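# Two robots sort capped tubes into colored racks

## Task

Take each tube from the tray and sort it by the colored dot on its cap: orange-dot tubes go into the blue rack and white-dot tubes into the green rack. Every tube must be pushed fully down into its rack slot, and no tube may ever touch the floor (that counts as failure). The bottles in the tray must be upright in it at the end, and the tray must rest entirely on the work bench with nothing hanging past its edge. One or both robots may work. When finished, open the gripper and back the robot away. No robot may tip over or finish leaning (failure). Anything held in place only by a robot at the end is not counted as done.

## Robot and tools

Robots: r1 and r2 are identical Hello Robot Stretch 4 units, about 1.6 m tall. Each has an omni-wheel base (rim up to 0.23 m from the base origin), a lift on a mast, a single arm that telescopes forward, a three-joint wrist (yaw, pitch, roll) and a two-finger gripper. Cameras per robot: <r>_head_camera, <r>_head_left_camera, <r>_head_right_camera, <r>_wrist_camera.

Frames: each robot reports in its own base frame, origin on the floor under the base centre, x ahead, y to the left, z up. hand_pose is the point between the open fingertips (link pinch) in that frame; its printed value may be slightly wrong. base_odometry is relative to the base frame at scene start and counts wheel turns, so slip looks like travel; heading is positive leftward, -3.142 to 3.142. Only images, lidar_m and wrist_depth_mm reveal where the robots are relative to one another.

execute_actions(actions, cameras): actions is a list holding one action, or empty to just read state and images. The action is an object keyed by robot name "r1" and/or "r2"; each robot gets its own entry. Inside: "base" with exactly one relative move, measured from where the base last reported itself: {"translate_m": d} straight ahead (+) or back, -2 to 2 m; {"strafe_m": d} sideways, left positive, -2 to 2 m; {"rotate_rad": d} in-place turn, counter-clockwise positive, -3.2 to 3.2. "joints" holds absolute targets by name: lift_m 0 to 1.2 m; arm_m extension 0 to 0.55 m; wrist_yaw_rad -1.134 to 4.276 (0 straight ahead, + left, 3.14 stowed back, above 3.4 the arm may obstruct); wrist_pitch_rad -1.117 to 4.259 (0 level, 1.57 pointing down); wrist_roll_rad -1.117 to 4.259 (0 fingers level, + clockwise viewed from behind); gripper_m fingertip gap -0.038 to 0.141 m (negative squeezes tips together). Optional "pace": "slow", "default", "fast", "max" (base up to 0.1/0.3/0.4/0.6 m/s and 1/2/3/4 rad/s, reduced when lift is high). Optional "contact_limits": {"arm_m": 0 to 0.75}, default 0.5, how hard the arm may push before stopping. Alternatively a robot entry may be {"end_of_arm": "enable_torque"} alone, to revive wrist/gripper motors that switched off. All moves in an action start together; actions run at most 15 s. Out-of-range joint targets are clipped and reported; unknown keys or other bad values reject the whole call. cameras: list of names, [] for none, null/omitted/["all"] for all. A robot or joint omitted may still be driving to an earlier target.

wait(seconds 0 to 10): lets time pass with no new command; returns state and images. zoom_image(camera, region [x0,y0,x1,y1] pixels, max 504x504): enlarges part of that camera's latest full image. read_manual(section "licences"): licence text only. finished_scene(scene): ends the current scene (give its number) once your last command has been held; irreversible; its result reports success and the next task. If continuing from a summary, first send an empty execute_actions.

Results: base_status and joint_status per motion: "done" (for the base, wheels turned the full amount even if slipping), "off_target" (resting short, may still push), "contact_stop_at_<key>" (blocked; that part goes slack, a slack lift can sag under load, slack wheels can roll), "limit_stop_at_<name>" (built-in limit), "time_out", "torque_fault" (wrist/gripper motor gave up and is limp until enable_torque). After these stops the old target is dropped. "limit_stop_at_tilt" means over 6 degrees of lean: lift, arm and wheels go slack and ignore commands. "limit_stop_at_own_body": the joint would hit the robot itself; moving away is allowed; likely when pitch is below -0.2 with roll below -0.4 or above 4. on_its_own lists what wasn't commanded this call ("held at" is a target, not a position). If a call reports a stop, later motion, wait and finished_scene calls in that same reply are skipped. lidar_m: 12 distances, 30-degree sectors from straight ahead going counter-clockwise (4th left, 7th behind, 10th right); "-" is nothing seen or closer than 0.25 m; sees from ~0.15 m up, misses glass, thin legs, much behind. wrist_depth_mm: 7x7 grid of median depths, 100 to 2000 mm, top-left first. turned_by_wheels vs turned_by_imu differing by over ~0.1 rad signals a bump or slip. base_tilt in degrees (forward/right positive, each with a fixed ~1.5 degree bias). motor_effort: percent of max, bracket is the peak last action; wheel positive turns base right; a loaded level gripper shifts wrist_pitch effort.

Gripping: command a gap smaller than the object; deeper squeeze grips harder and pulls it in by up to a third of the difference. Gripper reading and "done" don't prove a hold; watch gripper effort at targets of 0 or more. If tips jam on a surface, raise the lift. To unfold at start, send lift_m 0.4 with wrist_yaw_rad 0.

Avoid: any hard contact between the two robots (failure; once bases touch, any further drive presses hard); different travel when sharing a load (up to 3 cm per metre); turning or driving with over 1 kg held and arm_m above 0.2, especially fast; strong steady pushes, worse with high gripper or high contact limit; level gripper loads over ~2 kg; dropping tubes, slams and hard hits. Objects may occasionally get nudged. Fewer, quicker motions are better. Calibration for each camera (intrinsics K, distortion, T_world_to_cam from base frame) is provided and is approximate.

Each tool is called after ">>>" in YAML: its name, and indented under it one key for each argument.

## Session

I'll start by looking at the current state of the scene.

>>> execute_actions:
  actions: []

Scene clock: 0.00 s.
r1.base_odometry: x=+0.000 y=+0.000 heading=+0.000 (m, m, rad; r1's odometry frame)
r1.turned_by_wheels: +0.000 (rad since the last result)
r1.turned_by_imu: +0.000 (rad since the last result)
r1.base_tilt: forward=+0.9 right=-0.1 (deg)
r1.lidar_m: 4.14 1.31 1.37 1.98 2.27 0.97 0.72 0.70 0.73 1.05 3.33 3.70
r1.base_status: not commanded
r1.joint_positions: lift_m=+0.121 arm_m=+0.000 wrist_yaw_rad=+3.195 wrist_pitch_rad=-0.010 wrist_roll_rad=+0.004 gripper_m=+0.057
r1.joint_status: not commanded
r1.motor_effort: lift_m=+17 arm_m=-1 wrist_yaw_rad=+0 wrist_pitch_rad=-7 wrist_roll_rad=-2 gripper_m=+2 wheel_0=+0 wheel_1=+0 wheel_2=+0 (%)
r1.hand_pose: x=-0.1214 y=+0.0719 z=+0.3021 quat_wxyz=(-0.027, +0.005, +0.002, +1.000) (m; r1's base frame)
r1.wrist_depth_mm: - 144 197 946 1042 1182 1336 / - - 140 917 1042 1160 1308 / - - 138 931 1025 1160 1336 / - 114 139 917 1025 1138 1308 / 164 141 820 904 1008 1138 1308 / 204 750 788 891 960 1098 1229 / 203 732 750 842 778 866 904
r2.base_odometry: x=+0.000 y=+0.000 heading=+0.000 (m, m, rad; r2's odometry frame)
r2.turned_by_wheels: +0.000 (rad since the last result)
r2.turned_by_imu: +0.000 (rad since the last result)
r2.base_tilt: forward=+0.2 right=-0.2 (deg)
r2.lidar_m: 2.05 3.03 3.75 3.87 1.36 1.52 - 1.39 0.86 0.78 0.80 1.00
r2.base_status: not commanded
r2.joint_positions: lift_m=+0.187 arm_m=+0.001 wrist_yaw_rad=+3.126 wrist_pitch_rad=+0.003 wrist_roll_rad=+0.002 gripper_m=+0.057
r2.joint_status: not commanded
r2.motor_effort: lift_m=+19 arm_m=+0 wrist_yaw_rad=+1 wrist_pitch_rad=-7 wrist_roll_rad=+1 gripper_m=-2 wheel_0=+0 wheel_1=+0 wheel_2=+0 (%)
r2.hand_pose: x=-0.1148 y=+0.0918 z=+0.3641 quat_wxyz=(+0.008, -0.001, +0.001, +1.000) (m; r2's base frame)
r2.wrist_depth_mm: - 135 - - - - - / - 126 197 - - - - / - 130 192 - - - - / 134 138 - - - - - / 1708 - - - - - - / 1205 1255 197 1308 199 1281 1366 / 866 809 891 131 891 842 891
pictures: r1_head_camera, r1_head_left_camera, r1_head_right_camera, r1_wrist_camera, r2_head_camera, r2_head_left_camera, r2_head_right_camera, r2_wrist_camera
Images, in order (width x height): r1_head_camera 420x560, r1_head_left_camera 420x672, r1_head_right_camera 420x672, r1_wrist_camera 616x392, r2_head_camera 420x560, r2_head_left_camera 420x672, r2_head_right_camera 420x672, r2_wrist_camera 616x392.

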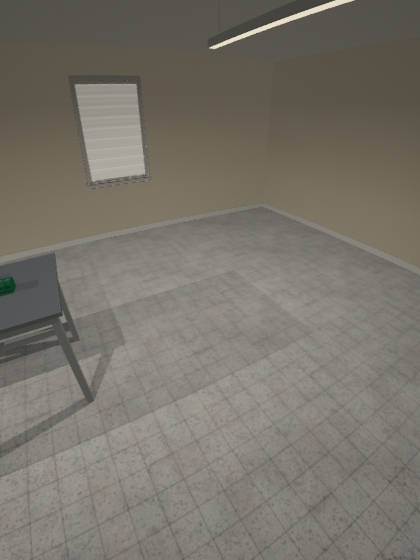

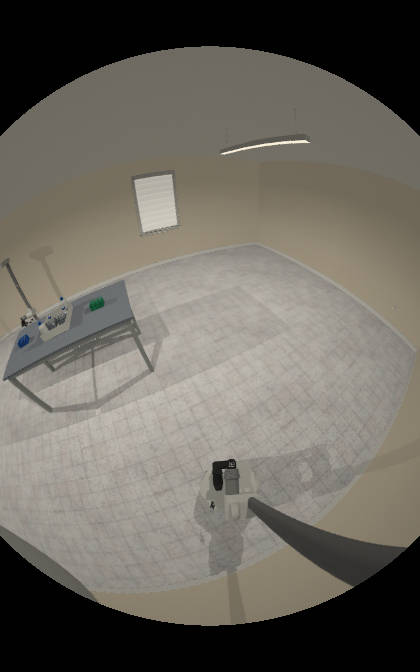

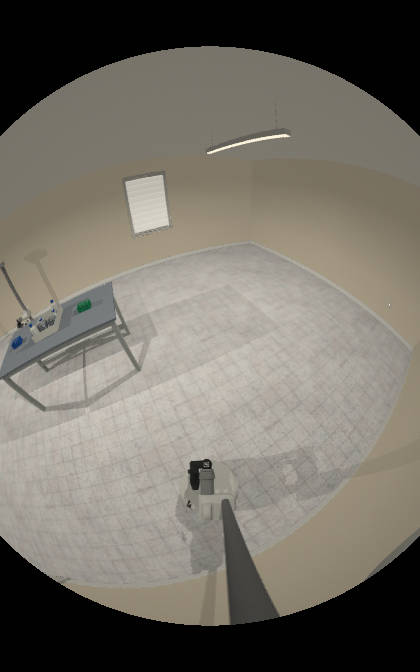

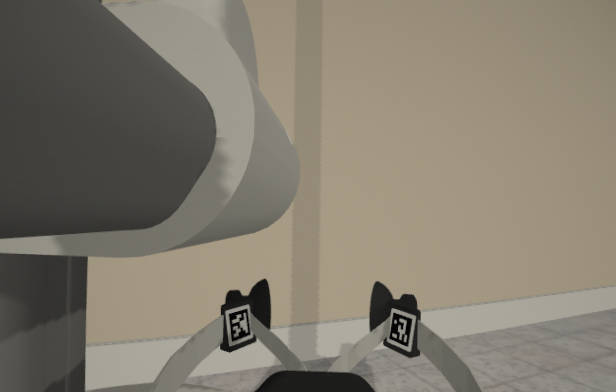

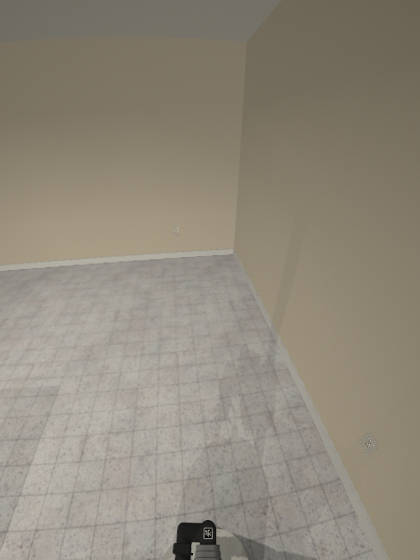

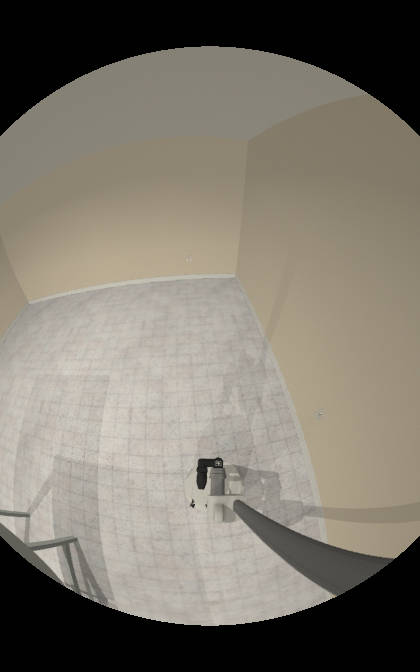

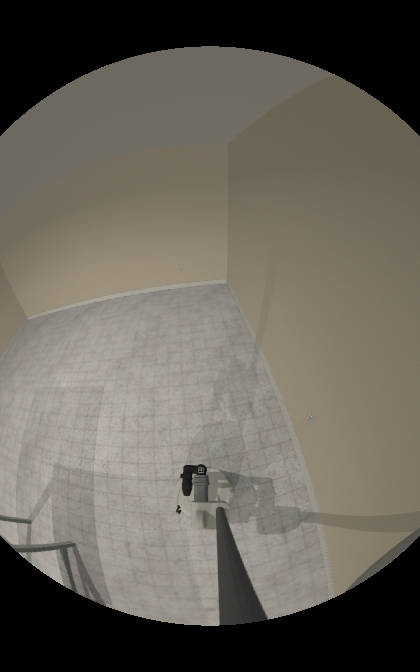

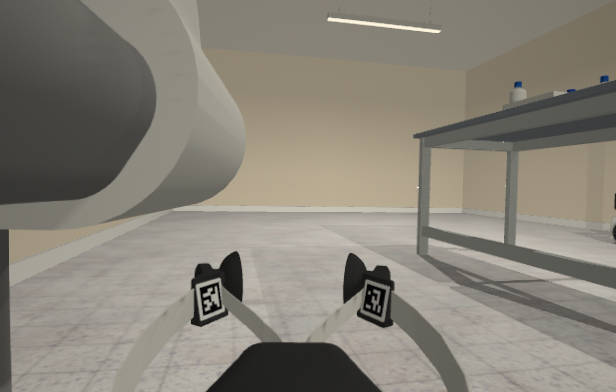

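>>> zoom_image:
  camera: "r1_head_left_camera"
  region: [0, 240, 180, 420]

Region (0, 240, 180, 420) of r1_head_left_camera's 420x672 image, scaled by 2.800, with more detail than that image has.

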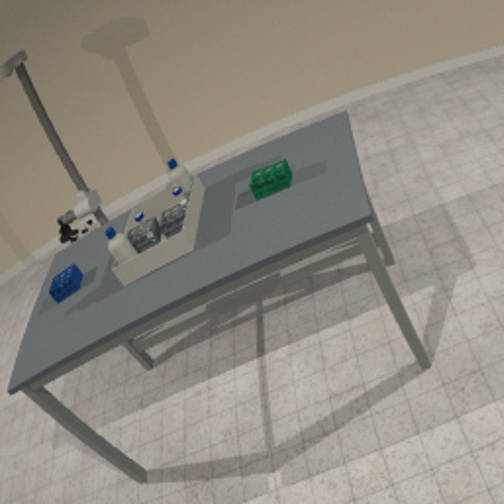

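>>> execute_actions:
  actions:
    - {"r1": {"base": {"rotate_rad": 0.455}, "pace": "fast"}, "r2": {"base": {"rotate_rad": 1.71}, "pace": "fast"}}
  cameras: ["r1_head_camera", "r1_head_left_camera", "r2_head_camera", "r2_head_left_camera"]

Scene clock: 7.33 s.
r1.base_odometry: x=+0.000 y=+0.000 heading=+0.455 (m, m, rad; r1's odometry frame)
r1.turned_by_wheels: +0.455 (rad since the last result)
r1.turned_by_imu: +0.456 (rad since the last result)
r1.base_tilt: forward=+1.0 right=-0.1 (deg)
r1.lidar_m: 1.29 1.33 1.87 2.97 1.02 0.73 0.70 0.72 0.97 2.57 3.61 4.21
r1.base_status: done
r1.joint_positions: lift_m=+0.121 arm_m=+0.000 wrist_yaw_rad=+3.195 wrist_pitch_rad=-0.010 wrist_roll_rad=+0.004 gripper_m=+0.057
r1.joint_status: not commanded
r1.motor_effort: lift_m=+17(17) arm_m=-1(1) wrist_yaw_rad=-1(2) wrist_pitch_rad=-7(7) wrist_roll_rad=-2(1) gripper_m=+0(3) wheel_0=-3(8) wheel_1=-1(7) wheel_2=-1(6) (%)
r1.hand_pose: x=-0.1214 y=+0.0719 z=+0.3021 quat_wxyz=(-0.027, +0.005, +0.002, +1.000) (m; r1's base frame)
r1.wrist_depth_mm: - 144 196 854 831 820 798 / - - 140 831 820 809 798 / - - 138 820 820 798 788 / - 114 139 809 820 798 788 / 164 141 820 820 809 788 778 / 203 842 831 809 788 778 768 / 203 809 741 798 768 759 750
r2.base_odometry: x=+0.000 y=+0.000 heading=+1.710 (m, m, rad; r2's odometry frame)
r2.turned_by_wheels: +1.710 (rad since the last result)
r2.turned_by_imu: +1.734 (rad since the last result)
r2.base_tilt: forward=+0.2 right=-0.2 (deg)
r2.lidar_m: 3.91 1.33 1.71 3.07 1.11 0.82 0.78 0.79 1.17 3.01 3.12 4.08
r2.base_status: done
r2.joint_positions: lift_m=+0.187 arm_m=+0.001 wrist_yaw_rad=+3.126 wrist_pitch_rad=+0.003 wrist_roll_rad=+0.002 gripper_m=+0.057
r2.joint_status: not commanded
r2.motor_effort: lift_m=+19(19) arm_m=+0(0) wrist_yaw_rad=+1(2) wrist_pitch_rad=-7(7) wrist_roll_rad=+1(1) gripper_m=-3(3) wheel_0=+1(7) wheel_1=+1(7) wheel_2=+2(9) (%)
r2.hand_pose: x=-0.1148 y=+0.0918 z=+0.3641 quat_wxyz=(+0.008, -0.001, +0.001, +1.000) (m; r2's base frame)
r2.wrist_depth_mm: - 136 891 904 904 904 931 / - 126 198 904 917 917 931 / - 130 193 904 904 931 946 / 134 138 904 904 931 931 946 / 891 904 904 931 931 931 960 / 891 904 198 904 200 946 931 / 854 809 878 131 878 842 904
pictures: r1_head_camera, r1_head_left_camera, r2_head_camera, r2_head_left_camera
Images, in order (width x height): r1_head_camera 420x560, r1_head_left_camera 420x672, r2_head_camera 420x560, r2_head_left_camera 420x672.

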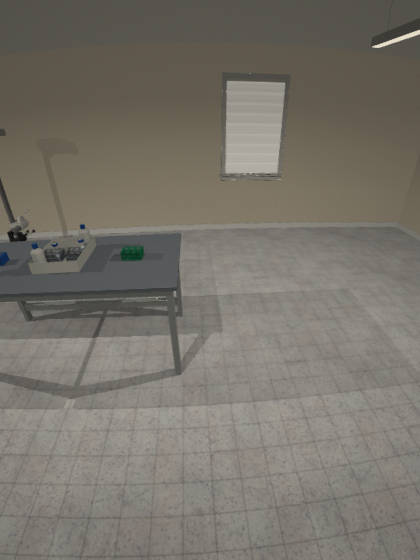

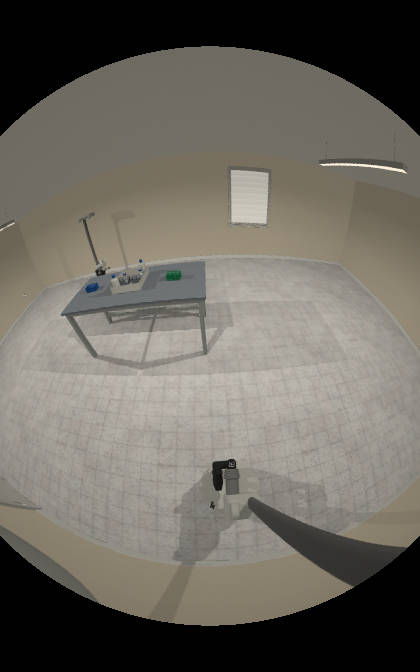

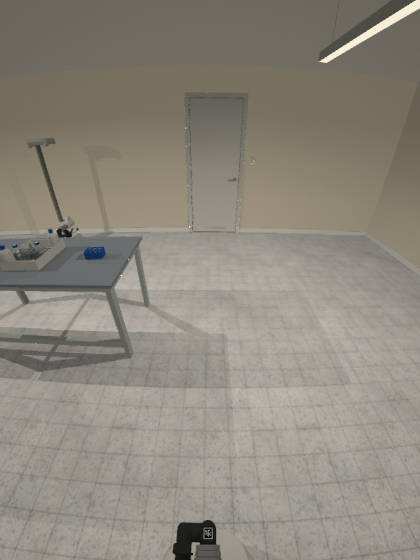

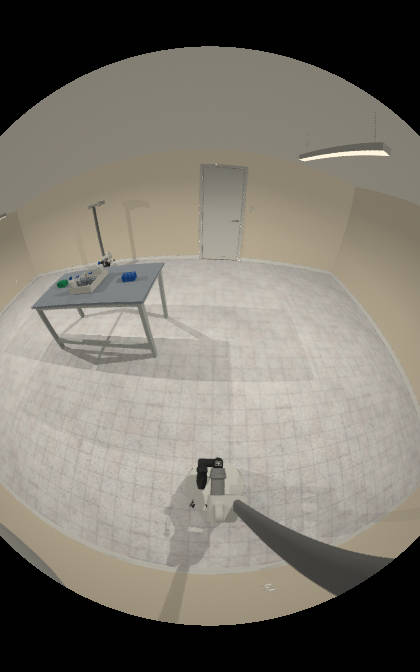

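>>> execute_actions:
  actions:
    - {"r1": {"base": {"strafe_m": 0.85}, "pace": "max"}, "r2": {"base": {"strafe_m": 1.15}, "pace": "max"}}
  cameras: ["r1_head_camera", "r2_head_camera"]

>>> execute_actions:
  actions:
    - {"r1": {"base": {"translate_m": 0.95}, "joints": {"lift_m": 1.1, "wrist_yaw_rad": 0, "wrist_pitch_rad": 0.0}, "pace": "max"}, "r2": {"base": {"translate_m": 0.8}, "joints": {"lift_m": 1.1, "wrist_yaw_rad": 0, "wrist_pitch_rad": 0.0}, "pace": "max"}}

Scene clock: 14.47 s.
r1.base_odometry: x=-0.373 y=+0.764 heading=+0.455 (m, m, rad; r1's odometry frame)
r1.turned_by_wheels: +0.000 (rad since the last result)
r1.turned_by_imu: -0.001 (rad since the last result)
r1.base_tilt: forward=+0.9 right=-0.1 (deg)
r1.lidar_m: 1.27 1.33 4.58 3.02 1.04 0.75 0.71 0.74 0.99 2.60 4.52 1.33
r1.base_status: done
r1.joint_positions: lift_m=+0.121 arm_m=+0.000 wrist_yaw_rad=+3.195 wrist_pitch_rad=-0.010 wrist_roll_rad=+0.004 gripper_m=+0.057
r1.joint_status: not commanded
r1.motor_effort: lift_m=+17(16) arm_m=-1(1) wrist_yaw_rad=-1(1) wrist_pitch_rad=-8(7) wrist_roll_rad=-2(1) gripper_m=+1(1) wheel_0=+2(16) wheel_1=-2(14) wheel_2=-1(2) (%)
r1.hand_pose: x=-0.1214 y=+0.0719 z=+0.3021 quat_wxyz=(-0.027, +0.005, +0.002, +1.000) (m; r1's base frame)
r1.wrist_depth_mm: - 144 196 866 842 831 820 / - - 140 854 842 820 809 / - - 138 842 831 820 809 / - 114 139 842 831 809 798 / 164 141 842 831 820 798 788 / 204 866 831 831 798 798 778 / 204 831 741 809 778 788 768
r2.base_odometry: x=-1.139 y=-0.160 heading=+1.710 (m, m, rad; r2's odometry frame)
r2.turned_by_wheels: +0.000 (rad since the last result)
r2.turned_by_imu: -0.002 (rad since the last result)
r2.base_tilt: forward=+0.2 right=-0.2 (deg)
r2.lidar_m: 1.16 1.23 4.73 3.09 1.13 0.81 0.77 0.82 1.12 3.11 4.30 1.22
r2.base_status: done
r2.joint_positions: lift_m=+0.187 arm_m=+0.001 wrist_yaw_rad=+3.126 wrist_pitch_rad=+0.003 wrist_roll_rad=+0.002 gripper_m=+0.057
r2.joint_status: not commanded
r2.motor_effort: lift_m=+19(19) arm_m=+0(0) wrist_yaw_rad=+3(1) wrist_pitch_rad=-7(7) wrist_roll_rad=+1(1) gripper_m=-4(5) wheel_0=-1(12) wheel_1=-1(16) wheel_2=+1(2) (%)
r2.hand_pose: x=-0.1148 y=+0.0918 z=+0.3641 quat_wxyz=(+0.008, -0.001, +0.001, +1.000) (m; r2's base frame)
r2.wrist_depth_mm: - 136 904 904 904 917 931 / - 126 197 904 917 917 931 / - 130 192 917 917 917 946 / 134 138 891 904 931 931 946 / 878 904 904 904 917 931 931 / 891 891 197 917 199 931 946 / 854 809 866 131 891 854 904
pictures: r1_head_camera, r2_head_camera
Images, in order (width x height): r1_head_camera 420x560, r2_head_camera 420x560.

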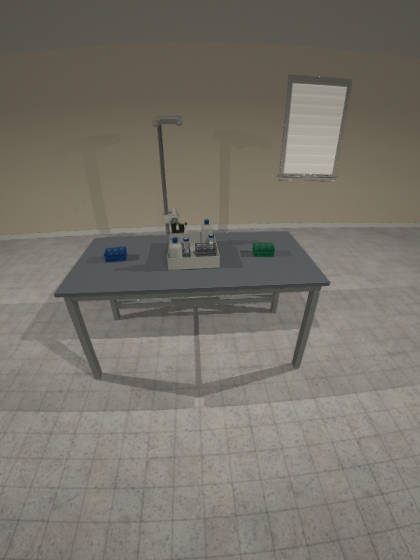

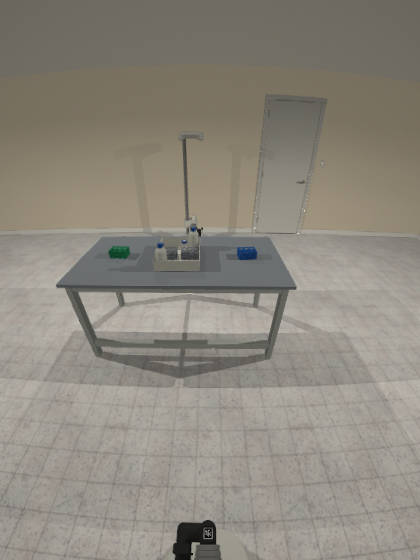

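Scene clock: 17.53 s.
r1.base_odometry: x=+0.480 y=+1.181 heading=+0.455 (m, m, rad; r1's odometry frame)
r1.turned_by_wheels: +0.000 (rad since the last result)
r1.turned_by_imu: +0.003 (rad since the last result)
r1.base_tilt: forward=+0.9 right=-0.2 (deg)
r1.lidar_m: 0.31 0.32 0.47 4.40 2.38 1.74 1.67 1.72 2.33 4.35 0.49 0.34
r1.base_status: done
r1.joint_positions: lift_m=+1.100 arm_m=+0.000 wrist_yaw_rad=+0.000 wrist_pitch_rad=+0.002 wrist_roll_rad=+0.004 gripper_m=+0.057
r1.joint_status: all done
r1.motor_effort: lift_m=+19(21) arm_m=-1(1) wrist_yaw_rad=-2(6) wrist_pitch_rad=-7(9) wrist_roll_rad=-2(2) gripper_m=-1(4) wheel_0=+0(10) wheel_1=+0(8) wheel_2=+2(14) (%)
r1.hand_pose: x=+0.4598 y=-0.0873 z=+1.2774 quat_wxyz=(+1.000, +0.002, +0.001, +0.000) (m; r1's base frame)
r1.wrist_depth_mm: - - - - - - - / - - - - - - - / - - 1281 - - - - / - - 1366 - - - - / - - - - - - - / - - 1308 - - - - / - - - - - - -
r2.base_odometry: x=-1.250 y=+0.632 heading=+1.710 (m, m, rad; r2's odometry frame)
r2.turned_by_wheels: +0.000 (rad since the last result)
r2.turned_by_imu: -0.003 (rad since the last result)
r2.base_tilt: forward=+0.2 right=-0.2 (deg)
r2.lidar_m: 0.37 0.41 0.57 4.57 2.24 1.65 1.58 1.65 2.29 4.16 0.59 0.41
r2.base_status: done
r2.joint_positions: lift_m=+1.100 arm_m=+0.001 wrist_yaw_rad=+0.000 wrist_pitch_rad=+0.002 wrist_roll_rad=+0.002 gripper_m=+0.057
r2.joint_status: all done
r2.motor_effort: lift_m=+20(24) arm_m=+0(0) wrist_yaw_rad=+1(10) wrist_pitch_rad=-7(12) wrist_roll_rad=+0(1) gripper_m=-2(3) wheel_0=+0(8) wheel_1=+0(3) wheel_2=-1(14) (%)
r2.hand_pose: x=+0.4608 y=-0.0874 z=+1.2774 quat_wxyz=(+1.000, +0.001, +0.001, +0.000) (m; r2's base frame)
r2.wrist_depth_mm: - - - - - - - / - - - - - - - / - - - - - - - / - 1042 - - - - - / - - - - - - - / - - 198 - 199 - - / - - - 131 - - -
pictures: r1_head_camera, r1_head_left_camera, r1_head_right_camera, r1_wrist_camera, r2_head_camera, r2_head_left_camera, r2_head_right_camera, r2_wrist_camera
camera_calibration (this result's frames):
r1_wrist_camera: T_world_to_cam=[[0.0214794, -0.998919, 0.0412143, -0.147806], [0.0363053, -0.0404173, -0.998523, 1.32161], [0.99911, 0.022944, 0.035398, -0.280199], [0, 0, 0, 1]] pos_world=[0.235143, -0.0878012, 1.33567]
r2_wrist_camera: T_world_to_cam=[[-0.0494853, -0.998739, 0.00846973, -0.0914319], [-0.0258019, -0.00719896, -0.999641, 1.33904], [0.998442, -0.0496861, -0.0254131, -0.205986], [0, 0, 0, 1]] pos_world=[0.23569, -0.0919116, 1.3341]
Images, in order (width x height): r1_head_camera 420x560, r1_head_left_camera 420x672, r1_head_right_camera 420x672, r1_wrist_camera 616x392, r2_head_camera 420x560, r2_head_left_camera 420x672, r2_head_right_camera 420x672, r2_wrist_camera 616x392.

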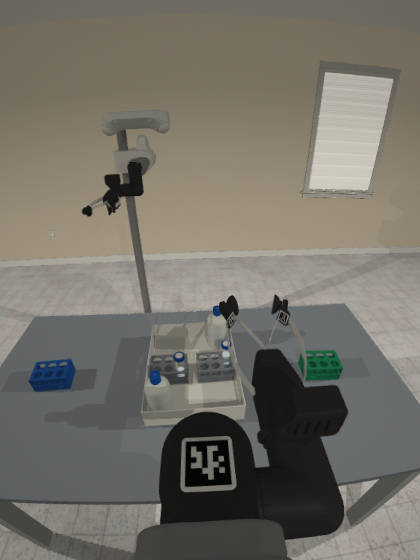

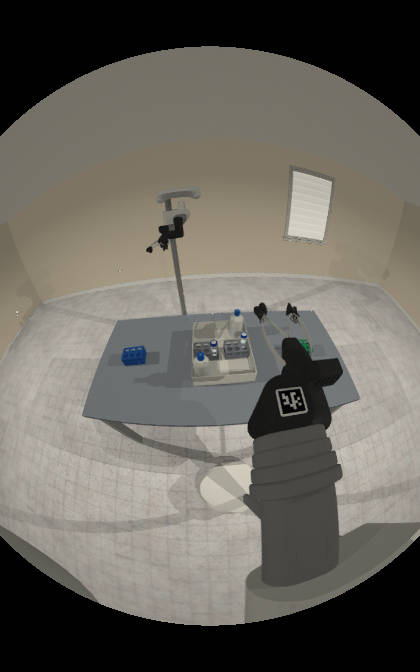

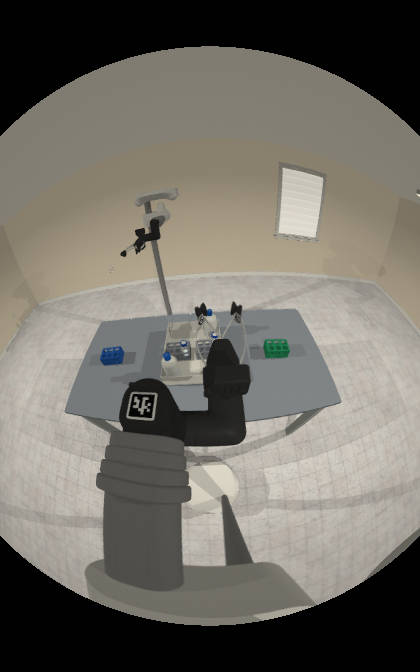

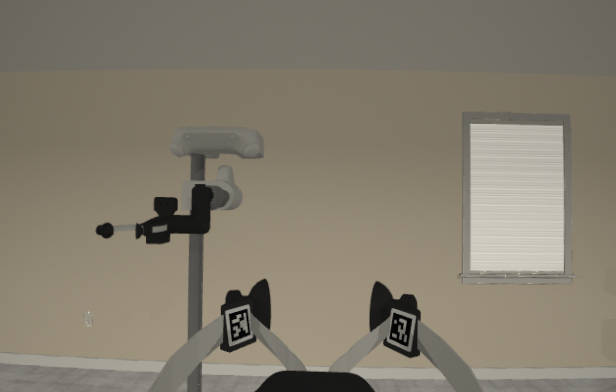

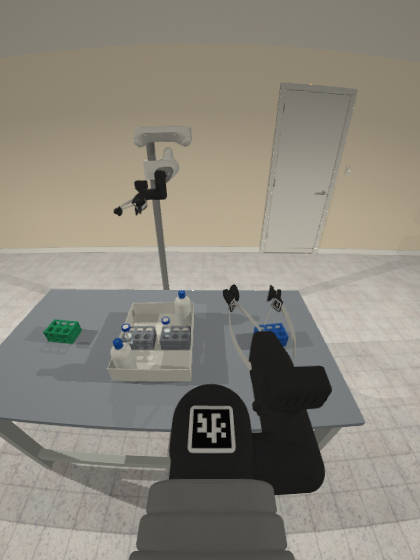

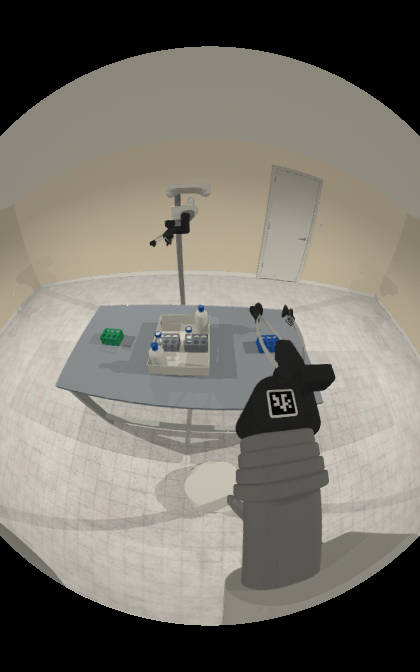

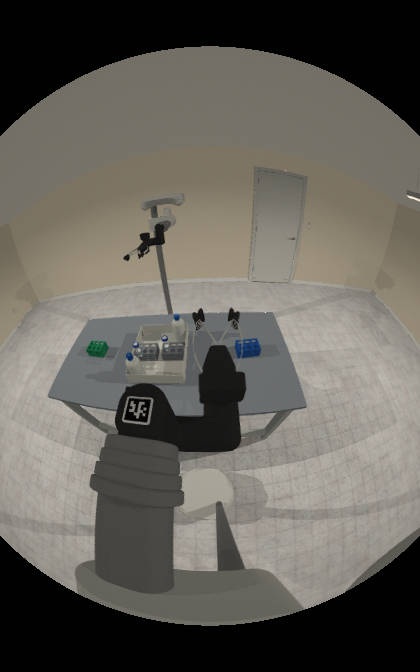

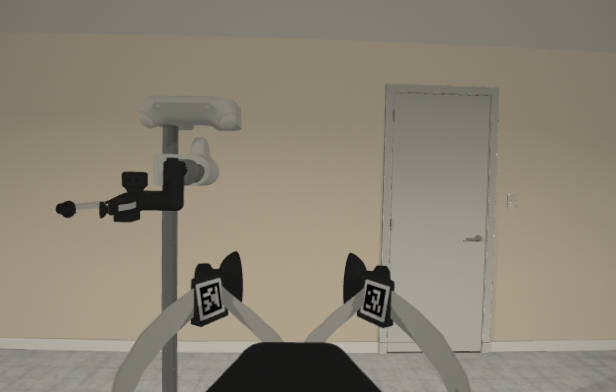

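>>> zoom_image:
  camera: "r1_head_camera"
  region: [130, 300, 260, 430]

>>> zoom_image:
  camera: "r2_head_camera"
  region: [95, 280, 205, 390]

Region (130, 300, 260, 430) of r1_head_camera's 420x560 image, scaled by 3.877, with more detail than that image has.

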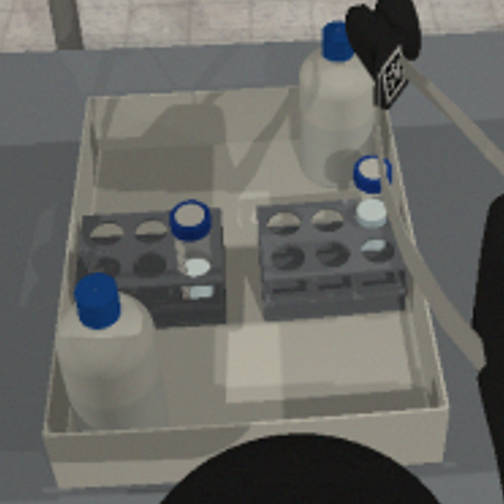

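Region (95, 280, 205, 390) of r2_head_camera's 420x560 image, scaled by 4.582, with more detail than that image has.

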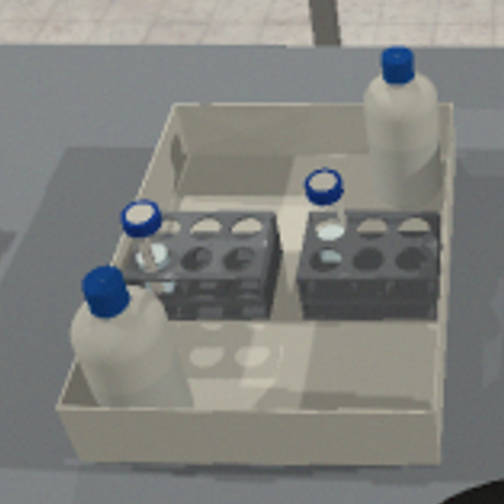

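>>> execute_actions:
  actions:
    - {"r1": {"base": {"translate_m": 0.15}, "joints": {"lift_m": 1.15, "wrist_pitch_rad": 1.57, "arm_m": 0.42, "gripper_m": 0.07}, "pace": "fast"}, "r2": {"base": {"strafe_m": 0.26}, "joints": {"lift_m": 1.15, "wrist_pitch_rad": 1.57, "gripper_m": 0.07}, "pace": "fast"}}
  cameras: ["r1_head_camera", "r1_wrist_camera", "r2_head_camera", "r2_wrist_camera"]

Scene clock: 29.90 s.
r1.base_odometry: x=+0.615 y=+1.247 heading=+0.455 (m, m, rad; r1's odometry frame)
r1.turned_by_wheels: +0.000 (rad since the last result)
r1.turned_by_imu: +0.000 (rad since the last result)
r1.base_tilt: forward=+1.1 right=-0.1 (deg)
r1.lidar_m: 0.25 0.25 0.25 0.67 2.62 1.92 1.81 1.90 2.55 4.34 0.27 0.25
r1.base_status: done
r1.joint_positions: lift_m=+1.150 arm_m=+0.419 wrist_yaw_rad=+0.000 wrist_pitch_rad=+1.570 wrist_roll_rad=+0.004 gripper_m=+0.070
r1.joint_status: all done
r1.motor_effort: lift_m=+20(20) arm_m=+5(4) wrist_yaw_rad=+0(1) wrist_pitch_rad=+0(5) wrist_roll_rad=-2(1) gripper_m=-2(3) wheel_0=+1(7) wheel_1=+1(9) wheel_2=+1(7) (%)
r1.hand_pose: x=+0.5903 y=-0.0874 z=+1.0395 quat_wxyz=(+0.707, +0.001, +0.707, -0.001) (m; r1's base frame)
r1.wrist_depth_mm: 530 525 521 512 504 500 500 / 525 517 517 508 500 496 492 / 521 496 508 366 496 496 488 / 521 512 508 500 496 492 488 / 517 449 477 439 500 492 462 / 517 473 214 492 492 484 452 / 512 436 500 455 488 484 480
r2.base_odometry: x=-1.508 y=+0.596 heading=+1.710 (m, m, rad; r2's odometry frame)
r2.turned_by_wheels: +0.000 (rad since the last result)
r2.turned_by_imu: -0.001 (rad since the last result)
r2.base_tilt: forward=+0.2 right=-0.2 (deg)
r2.lidar_m: 0.36 0.40 0.56 4.31 2.24 1.65 1.58 1.63 2.30 4.40 0.55 0.41
r2.base_status: done
r2.joint_positions: lift_m=+1.150 arm_m=+0.001 wrist_yaw_rad=+0.000 wrist_pitch_rad=+1.570 wrist_roll_rad=+0.002 gripper_m=+0.070
r2.joint_status: all done
r2.motor_effort: lift_m=+20(25) arm_m=+0(0) wrist_yaw_rad=+2(0) wrist_pitch_rad=+1(4) wrist_roll_rad=+1(0) gripper_m=-2(4) wheel_0=+2(8) wheel_1=-2(9) wheel_2=-1(1) (%)
r2.hand_pose: x=+0.1726 y=-0.0874 z=+1.0396 quat_wxyz=(+0.708, +0.001, +0.707, -0.001) (m; r2's base frame)
r2.wrist_depth_mm: 480 484 492 500 500 504 504 / 1229 1229 1229 1255 1229 1281 854 / 1205 1229 1255 1281 1229 1281 1281 / 1255 1229 1255 1229 1281 1255 1281 / 1229 1229 1042 1042 1255 1281 1281 / 1255 1255 196 1042 205 1281 1308 / 1255 1255 1255 135 1281 1281 1281
pictures: r1_head_camera, r1_wrist_camera, r2_head_camera, r2_wrist_camera
camera_calibration (this result's frames):
r1_wrist_camera: T_world_to_cam=[[0.041539, -0.998914, -0.0210955, -0.0879465], [-0.998387, -0.0406806, -0.0396125, 0.693345], [0.0387113, 0.0227069, -0.998992, 1.24002], [0, 0, 0, 1]] pos_world=[0.647877, -0.0878022, 1.26438]
r2_wrist_camera: T_world_to_cam=[[0.00809582, -0.998729, 0.0497401, -0.156586], [-0.999728, -0.00699691, 0.0222276, 0.199671], [-0.0218514, -0.0499065, -0.998515, 1.26342], [0, 0, 0, 1]] pos_world=[0.228492, -0.0919369, 1.2649]
Images, in order (width x height): r1_head_camera 420x560, r1_wrist_camera 616x392, r2_head_camera 420x560, r2_wrist_camera 616x392.

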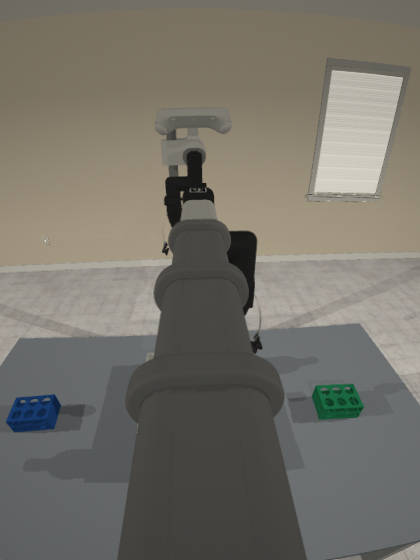

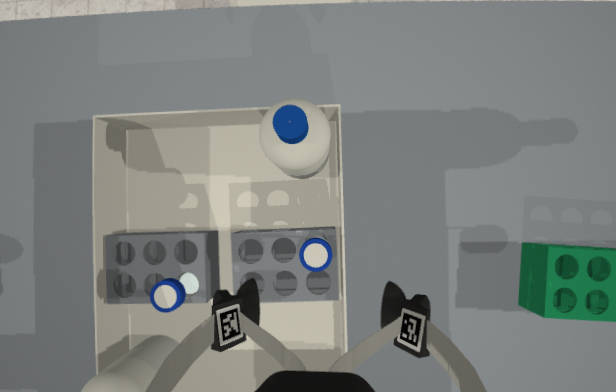

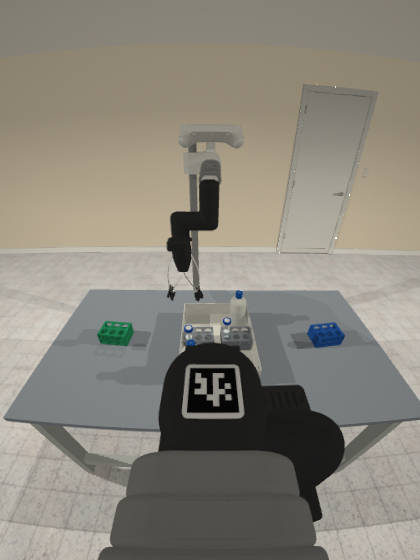

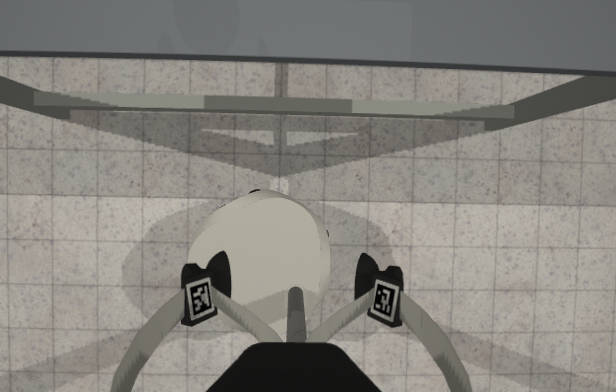

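>>> execute_actions:
  actions:
    - {"r1": {"joints": {"lift_m": 1.04, "arm_m": 0.431}, "pace": "fast"}, "r2": {"base": {"translate_m": 0.12}, "pace": "fast"}}
  cameras: ["r1_wrist_camera", "r2_head_camera", "r2_wrist_camera"]

Scene clock: 35.27 s.
r1.base_odometry: x=+0.615 y=+1.247 heading=+0.455 (m, m, rad; r1's odometry frame)
r1.turned_by_wheels: +0.000 (rad since the last result)
r1.turned_by_imu: -0.001 (rad since the last result)
r1.base_tilt: forward=+0.9 right=+0.0 (deg)
r1.lidar_m: 0.25 0.25 0.26 0.68 2.59 1.90 1.82 1.91 2.55 4.34 0.26 0.25
r1.base_status: not commanded
r1.joint_positions: lift_m=+1.040 arm_m=+0.430 wrist_yaw_rad=+0.000 wrist_pitch_rad=+1.570 wrist_roll_rad=+0.004 gripper_m=+0.070
r1.joint_status: all done
r1.motor_effort: lift_m=+14(18) arm_m=+5(4) wrist_yaw_rad=-1(1) wrist_pitch_rad=+1(1) wrist_roll_rad=-2(1) gripper_m=+1(2) wheel_0=+1(1) wheel_1=+1(1) wheel_2=+1(1) (%)
r1.hand_pose: x=+0.6012 y=-0.0874 z=+0.9300 quat_wxyz=(+0.707, +0.001, +0.707, -0.001) (m; r1's base frame)
r1.wrist_depth_mm: 415 407 404 399 394 389 389 / 410 404 402 319 394 387 382 / 387 399 397 255 392 389 382 / 384 399 397 392 389 382 379 / 364 373 387 353 389 384 377 / 336 336 215 329 382 379 377 / 362 334 387 325 382 377 377
r2.base_odometry: x=-1.524 y=+0.715 heading=+1.710 (m, m, rad; r2's odometry frame)
r2.turned_by_wheels: +0.000 (rad since the last result)
r2.turned_by_imu: -0.001 (rad since the last result)
r2.base_tilt: forward=+0.2 right=-0.2 (deg)
r2.lidar_m: 0.25 0.28 0.38 4.32 2.44 1.79 1.70 1.78 2.45 4.41 0.42 0.29
r2.base_status: done
r2.joint_positions: lift_m=+1.150 arm_m=+0.001 wrist_yaw_rad=+0.000 wrist_pitch_rad=+1.570 wrist_roll_rad=+0.002 gripper_m=+0.070
r2.joint_status: not commanded
r2.motor_effort: lift_m=+20(21) arm_m=+0(0) wrist_yaw_rad=+2(2) wrist_pitch_rad=+1(2) wrist_roll_rad=+0(1) gripper_m=-3(2) wheel_0=-1(4) wheel_1=+1(8) wheel_2=+1(9) (%)
r2.hand_pose: x=+0.1726 y=-0.0874 z=+1.0396 quat_wxyz=(+0.708, +0.001, +0.707, -0.001) (m; r2's base frame)
r2.wrist_depth_mm: 480 484 492 500 500 504 508 / 484 492 492 500 500 508 508 / 488 496 496 504 508 508 521 / 1229 1205 1255 1229 1255 1281 1281 / 1205 1229 1025 1060 1281 1255 1308 / 1229 1255 196 1042 205 1281 1308 / 1229 1229 1255 135 1281 1281 1281
pictures: r1_wrist_camera, r2_head_camera, r2_wrist_camera
camera_calibration (this result's frames):
r1_wrist_camera: T_world_to_cam=[[0.0413313, -0.998923, -0.0211066, -0.0905738], [-0.998405, -0.0404786, -0.0393442, 0.699651], [0.0384475, 0.0226991, -0.999003, 1.13038], [0, 0, 0, 1]] pos_world=[0.658819, -0.0878139, 1.15487]
r2_wrist_camera: T_world_to_cam=[[0.00820568, -0.998729, 0.0497393, -0.156604], [-0.999726, -0.00710257, 0.0223141, 0.199555], [-0.0219325, -0.0499088, -0.998513, 1.26343], [0, 0, 0, 1]] pos_world=[0.228496, -0.0919309, 1.26489]
Images, in order (width x height): r1_wrist_camera 616x392, r2_head_camera 420x560, r2_wrist_camera 616x392.

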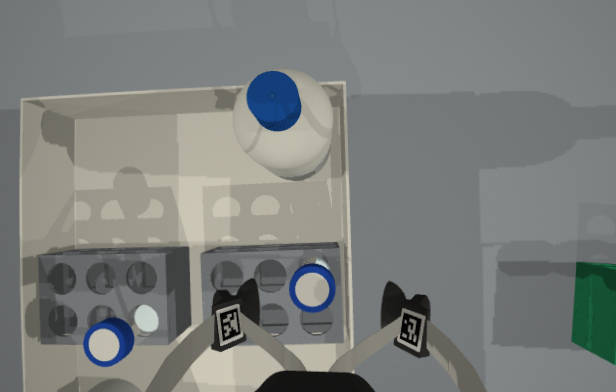

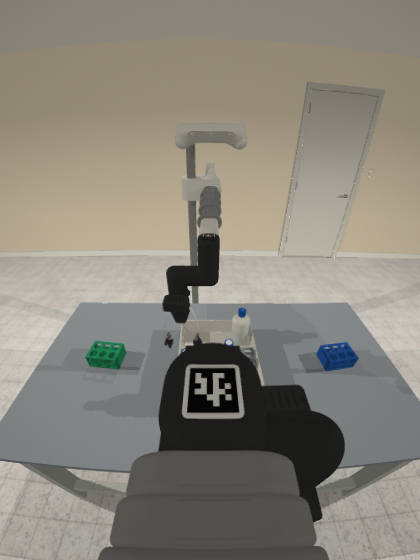

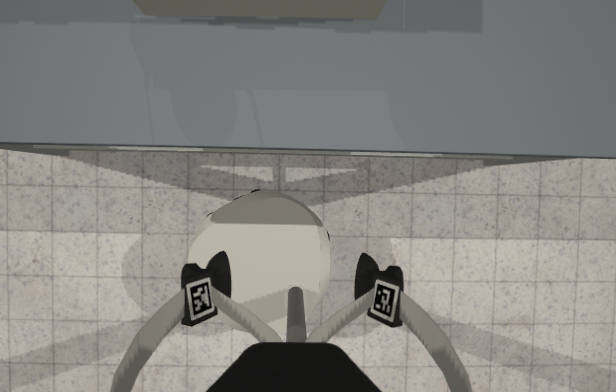

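>>> execute_actions:
  actions:
    - {"r1": {"base": {"strafe_m": 0.007}, "joints": {"lift_m": 0.983}, "pace": "default"}}
  cameras: ["r1_wrist_camera", "r2_head_camera"]

Scene clock: 39.37 s.
r1.base_odometry: x=+0.612 y=+1.253 heading=+0.455 (m, m, rad; r1's odometry frame)
r1.turned_by_wheels: +0.000 (rad since the last result)
r1.turned_by_imu: +0.000 (rad since the last result)
r1.base_tilt: forward=+0.9 right=-0.1 (deg)
r1.lidar_m: 0.25 0.25 0.25 0.67 2.60 1.91 1.82 1.88 2.56 4.35 0.26 0.25
r1.base_status: done
r1.joint_positions: lift_m=+0.983 arm_m=+0.430 wrist_yaw_rad=+0.000 wrist_pitch_rad=+1.570 wrist_roll_rad=+0.004 gripper_m=+0.070
r1.joint_status: all done
r1.motor_effort: lift_m=+14(17) arm_m=+5(5) wrist_yaw_rad=-2(2) wrist_pitch_rad=-2(1) wrist_roll_rad=-1(2) gripper_m=-1(0) wheel_0=+2(8) wheel_1=+0(11) wheel_2=+0(2) (%)
r1.hand_pose: x=+0.6012 y=-0.0874 z=+0.8730 quat_wxyz=(+0.707, +0.001, +0.707, -0.001) (m; r1's base frame)
r1.wrist_depth_mm: 351 347 347 340 336 332 330 / 320 329 266 190 338 334 329 / 345 342 338 203 332 330 327 / 343 340 338 334 332 329 325 / 322 338 334 327 329 327 324 / 301 287 215 210 304 325 324 / 278 279 271 267 325 322 322
r2.base_odometry: x=-1.524 y=+0.715 heading=+1.710 (m, m, rad; r2's odometry frame)
r2.turned_by_wheels: +0.000 (rad since the last result)
r2.turned_by_imu: +0.000 (rad since the last result)
r2.base_tilt: forward=+0.3 right=-0.2 (deg)
r2.lidar_m: 0.26 0.28 0.39 4.33 2.44 1.76 1.70 1.76 2.44 4.42 0.40 0.28
r2.base_status: not commanded
r2.joint_positions: lift_m=+1.150 arm_m=+0.001 wrist_yaw_rad=+0.000 wrist_pitch_rad=+1.570 wrist_roll_rad=+0.002 gripper_m=+0.070
r2.joint_status: not commanded
r2.motor_effort: lift_m=+21(20) arm_m=+0(0) wrist_yaw_rad=+1(1) wrist_pitch_rad=+0(1) wrist_roll_rad=+1(1) gripper_m=+0(2) wheel_0=-1(1) wheel_1=+1(1) wheel_2=+1(1) (%)
r2.hand_pose: x=+0.1726 y=-0.0874 z=+1.0396 quat_wxyz=(+0.708, +0.001, +0.707, -0.001) (m; r2's base frame)
r2.wrist_depth_mm: 480 488 492 496 500 504 508 / 484 492 496 500 508 508 521 / 492 496 500 500 504 508 512 / 1229 1229 1255 1255 1255 1281 1281 / 1229 1255 1042 1042 1255 1281 1308 / 1229 1229 196 1060 205 1281 1281 / 1229 1229 1229 135 1281 1308 1281
pictures: r1_wrist_camera, r2_head_camera
camera_calibration (this result's frames):
r1_wrist_camera: T_world_to_cam=[[0.0413315, -0.998923, -0.0211066, -0.0917766], [-0.998405, -0.0404788, -0.0393442, 0.697412], [0.0384475, 0.0226991, -0.999003, 1.07346], [0, 0, 0, 1]] pos_world=[0.658821, -0.0878139, 1.09789]
Images, in order (width x height): r1_wrist_camera 616x392, r2_head_camera 420x560.

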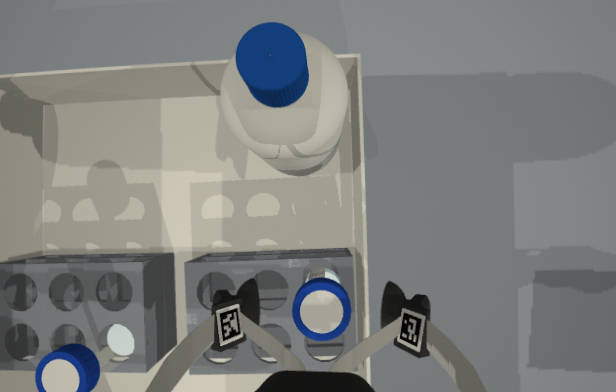

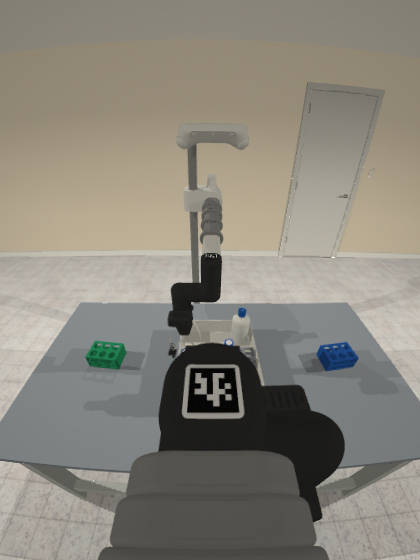

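>>> execute_actions:
  actions:
    - {"r1": {"joints": {"gripper_m": 0.005}, "pace": "default"}}
  cameras: ["r1_wrist_camera"]

>>> execute_actions:
  actions:
    - {"r1": {"joints": {"lift_m": 1.10}, "pace": "default"}}
  cameras: ["r1_wrist_camera", "r2_head_camera"]

Scene clock: 41.43 s.
r1.base_odometry: x=+0.612 y=+1.253 heading=+0.455 (m, m, rad; r1's odometry frame)
r1.turned_by_wheels: +0.000 (rad since the last result)
r1.turned_by_imu: +0.000 (rad since the last result)
r1.base_tilt: forward=+1.0 right=+0.0 (deg)
r1.lidar_m: 0.25 0.25 0.25 0.68 2.58 1.91 1.81 1.89 2.55 4.35 0.27 0.25
r1.base_status: not commanded
r1.joint_positions: lift_m=+0.983 arm_m=+0.430 wrist_yaw_rad=+0.000 wrist_pitch_rad=+1.570 wrist_roll_rad=+0.004 gripper_m=+0.005
r1.joint_status: all done
r1.motor_effort: lift_m=+14(14) arm_m=+5(5) wrist_yaw_rad=-1(1) wrist_pitch_rad=-2(0) wrist_roll_rad=-1(1) gripper_m=-15(15) wheel_0=+2(2) wheel_1=+0(0) wheel_2=+0(0) (%)
r1.hand_pose: x=+0.6012 y=-0.0874 z=+0.8730 quat_wxyz=(+0.707, +0.001, +0.707, -0.001) (m; r1's base frame)
r1.wrist_depth_mm: 351 349 345 338 338 332 330 / 319 330 266 190 336 332 327 / 343 342 340 202 334 330 327 / 343 340 336 334 330 327 325 / 322 338 334 325 330 327 325 / 303 278 272 200 325 325 320 / 278 276 272 267 325 322 319
r2.base_odometry: x=-1.524 y=+0.715 heading=+1.710 (m, m, rad; r2's odometry frame)
r2.turned_by_wheels: +0.000 (rad since the last result)
r2.turned_by_imu: +0.000 (rad since the last result)
r2.base_tilt: forward=+0.2 right=-0.2 (deg)
r2.lidar_m: 0.25 0.28 0.38 4.31 2.40 1.77 1.71 1.78 2.42 4.41 0.41 0.29
r2.base_status: not commanded
r2.joint_positions: lift_m=+1.150 arm_m=+0.001 wrist_yaw_rad=+0.000 wrist_pitch_rad=+1.570 wrist_roll_rad=+0.002 gripper_m=+0.070
r2.joint_status: not commanded
r2.motor_effort: lift_m=+21(20) arm_m=+0(0) wrist_yaw_rad=+0(0) wrist_pitch_rad=+1(1) wrist_roll_rad=+0(0) gripper_m=-4(2) wheel_0=-2(2) wheel_1=+1(1) wheel_2=+1(1) (%)
r2.hand_pose: x=+0.1726 y=-0.0874 z=+1.0396 quat_wxyz=(+0.708, +0.001, +0.707, -0.001) (m; r2's base frame)
r2.wrist_depth_mm: 484 484 488 492 496 504 508 / 488 488 496 496 504 504 517 / 488 492 496 504 504 508 512 / 1205 1229 1229 1281 1229 1281 1281 / 1205 1255 1042 1060 1281 1281 1281 / 1229 1229 196 1042 205 1281 1281 / 1229 1255 1255 135 1281 1308 1336
pictures: r1_wrist_camera
camera_calibration (this result's frames):
r1_wrist_camera: T_world_to_cam=[[0.0413314, -0.998923, -0.0211066, -0.0917767], [-0.998405, -0.0404787, -0.0393444, 0.697413], [0.0384476, 0.0226991, -0.999003, 1.07346], [0, 0, 0, 1]] pos_world=[0.658822, -0.0878139, 1.09789]
Images, in order (width x height): r1_wrist_camera 616x392.

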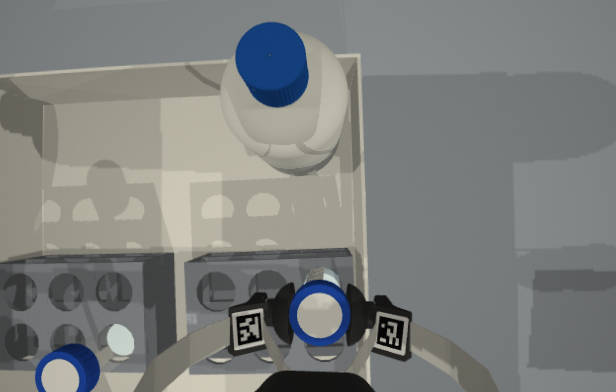

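Scene clock: 42.97 s.
r1.base_odometry: x=+0.612 y=+1.253 heading=+0.455 (m, m, rad; r1's odometry frame)
r1.turned_by_wheels: +0.000 (rad since the last result)
r1.turned_by_imu: +0.000 (rad since the last result)
r1.base_tilt: forward=+0.9 right=-0.1 (deg)
r1.lidar_m: 0.25 0.25 0.25 0.68 2.60 1.91 1.81 1.89 2.55 4.36 0.27 0.25
r1.base_status: not commanded
r1.joint_positions: lift_m=+1.100 arm_m=+0.430 wrist_yaw_rad=+0.000 wrist_pitch_rad=+1.570 wrist_roll_rad=+0.004 gripper_m=+0.005
r1.joint_status: all done
r1.motor_effort: lift_m=+21(22) arm_m=+5(5) wrist_yaw_rad=+0(3) wrist_pitch_rad=+0(1) wrist_roll_rad=-2(1) gripper_m=-13(16) wheel_0=+2(2) wheel_1=+0(0) wheel_2=+0(0) (%)
r1.hand_pose: x=+0.6012 y=-0.0874 z=+0.9894 quat_wxyz=(+0.707, +0.001, +0.707, -0.001) (m; r1's base frame)
r1.wrist_depth_mm: 477 469 466 462 452 452 445 / 473 466 462 455 452 449 442 / 473 459 452 312 452 445 442 / 466 459 455 452 445 445 442 / 466 427 449 442 445 442 436 / 466 397 392 200 442 439 410 / 459 427 449 439 439 433 433
r2.base_odometry: x=-1.524 y=+0.715 heading=+1.710 (m, m, rad; r2's odometry frame)
r2.turned_by_wheels: +0.000 (rad since the last result)
r2.turned_by_imu: +0.000 (rad since the last result)
r2.base_tilt: forward=+0.2 right=-0.3 (deg)
r2.lidar_m: 0.26 0.25 0.40 4.31 2.42 1.77 1.70 1.76 2.46 4.43 0.40 0.27
r2.base_status: not commanded
r2.joint_positions: lift_m=+1.150 arm_m=+0.001 wrist_yaw_rad=+0.000 wrist_pitch_rad=+1.570 wrist_roll_rad=+0.002 gripper_m=+0.070
r2.joint_status: not commanded
r2.motor_effort: lift_m=+21(21) arm_m=+0(0) wrist_yaw_rad=+2(1) wrist_pitch_rad=+0(1) wrist_roll_rad=+1(0) gripper_m=-2(3) wheel_0=-1(1) wheel_1=+1(1) wheel_2=+1(1) (%)
r2.hand_pose: x=+0.1726 y=-0.0874 z=+1.0396 quat_wxyz=(+0.708, +0.001, +0.707, -0.001) (m; r2's base frame)
r2.wrist_depth_mm: 480 488 492 496 504 504 508 / 488 484 496 500 500 508 508 / 488 496 500 504 500 508 517 / 1205 1229 1229 1281 1255 1255 1308 / 1205 1229 1042 1042 1281 1281 1281 / 1229 1229 196 1060 205 1308 1281 / 1255 1229 1255 135 1281 1281 1308
pictures: r1_wrist_camera, r2_head_camera
camera_calibration (this result's frames):
r1_wrist_camera: T_world_to_cam=[[0.0413317, -0.998923, -0.0211066, -0.08932], [-0.998405, -0.040479, -0.0393442, 0.701995], [0.0384475, 0.0226991, -0.999003, 1.18975], [0, 0, 0, 1]] pos_world=[0.658825, -0.0878139, 1.2143]
Images, in order (width x height): r1_wrist_camera 616x392, r2_head_camera 420x560.

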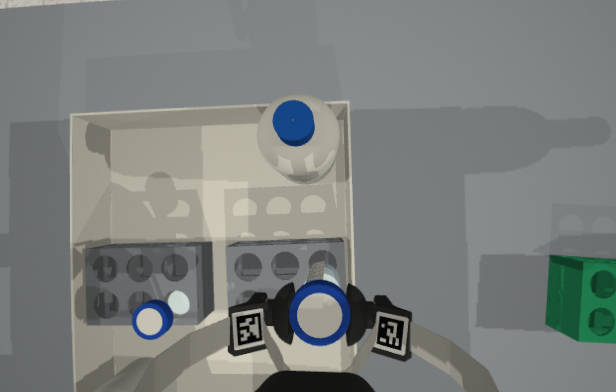

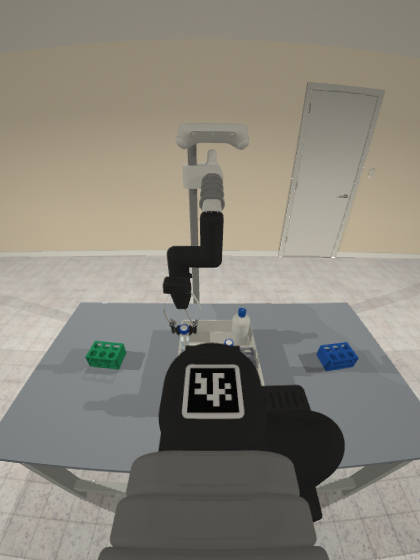

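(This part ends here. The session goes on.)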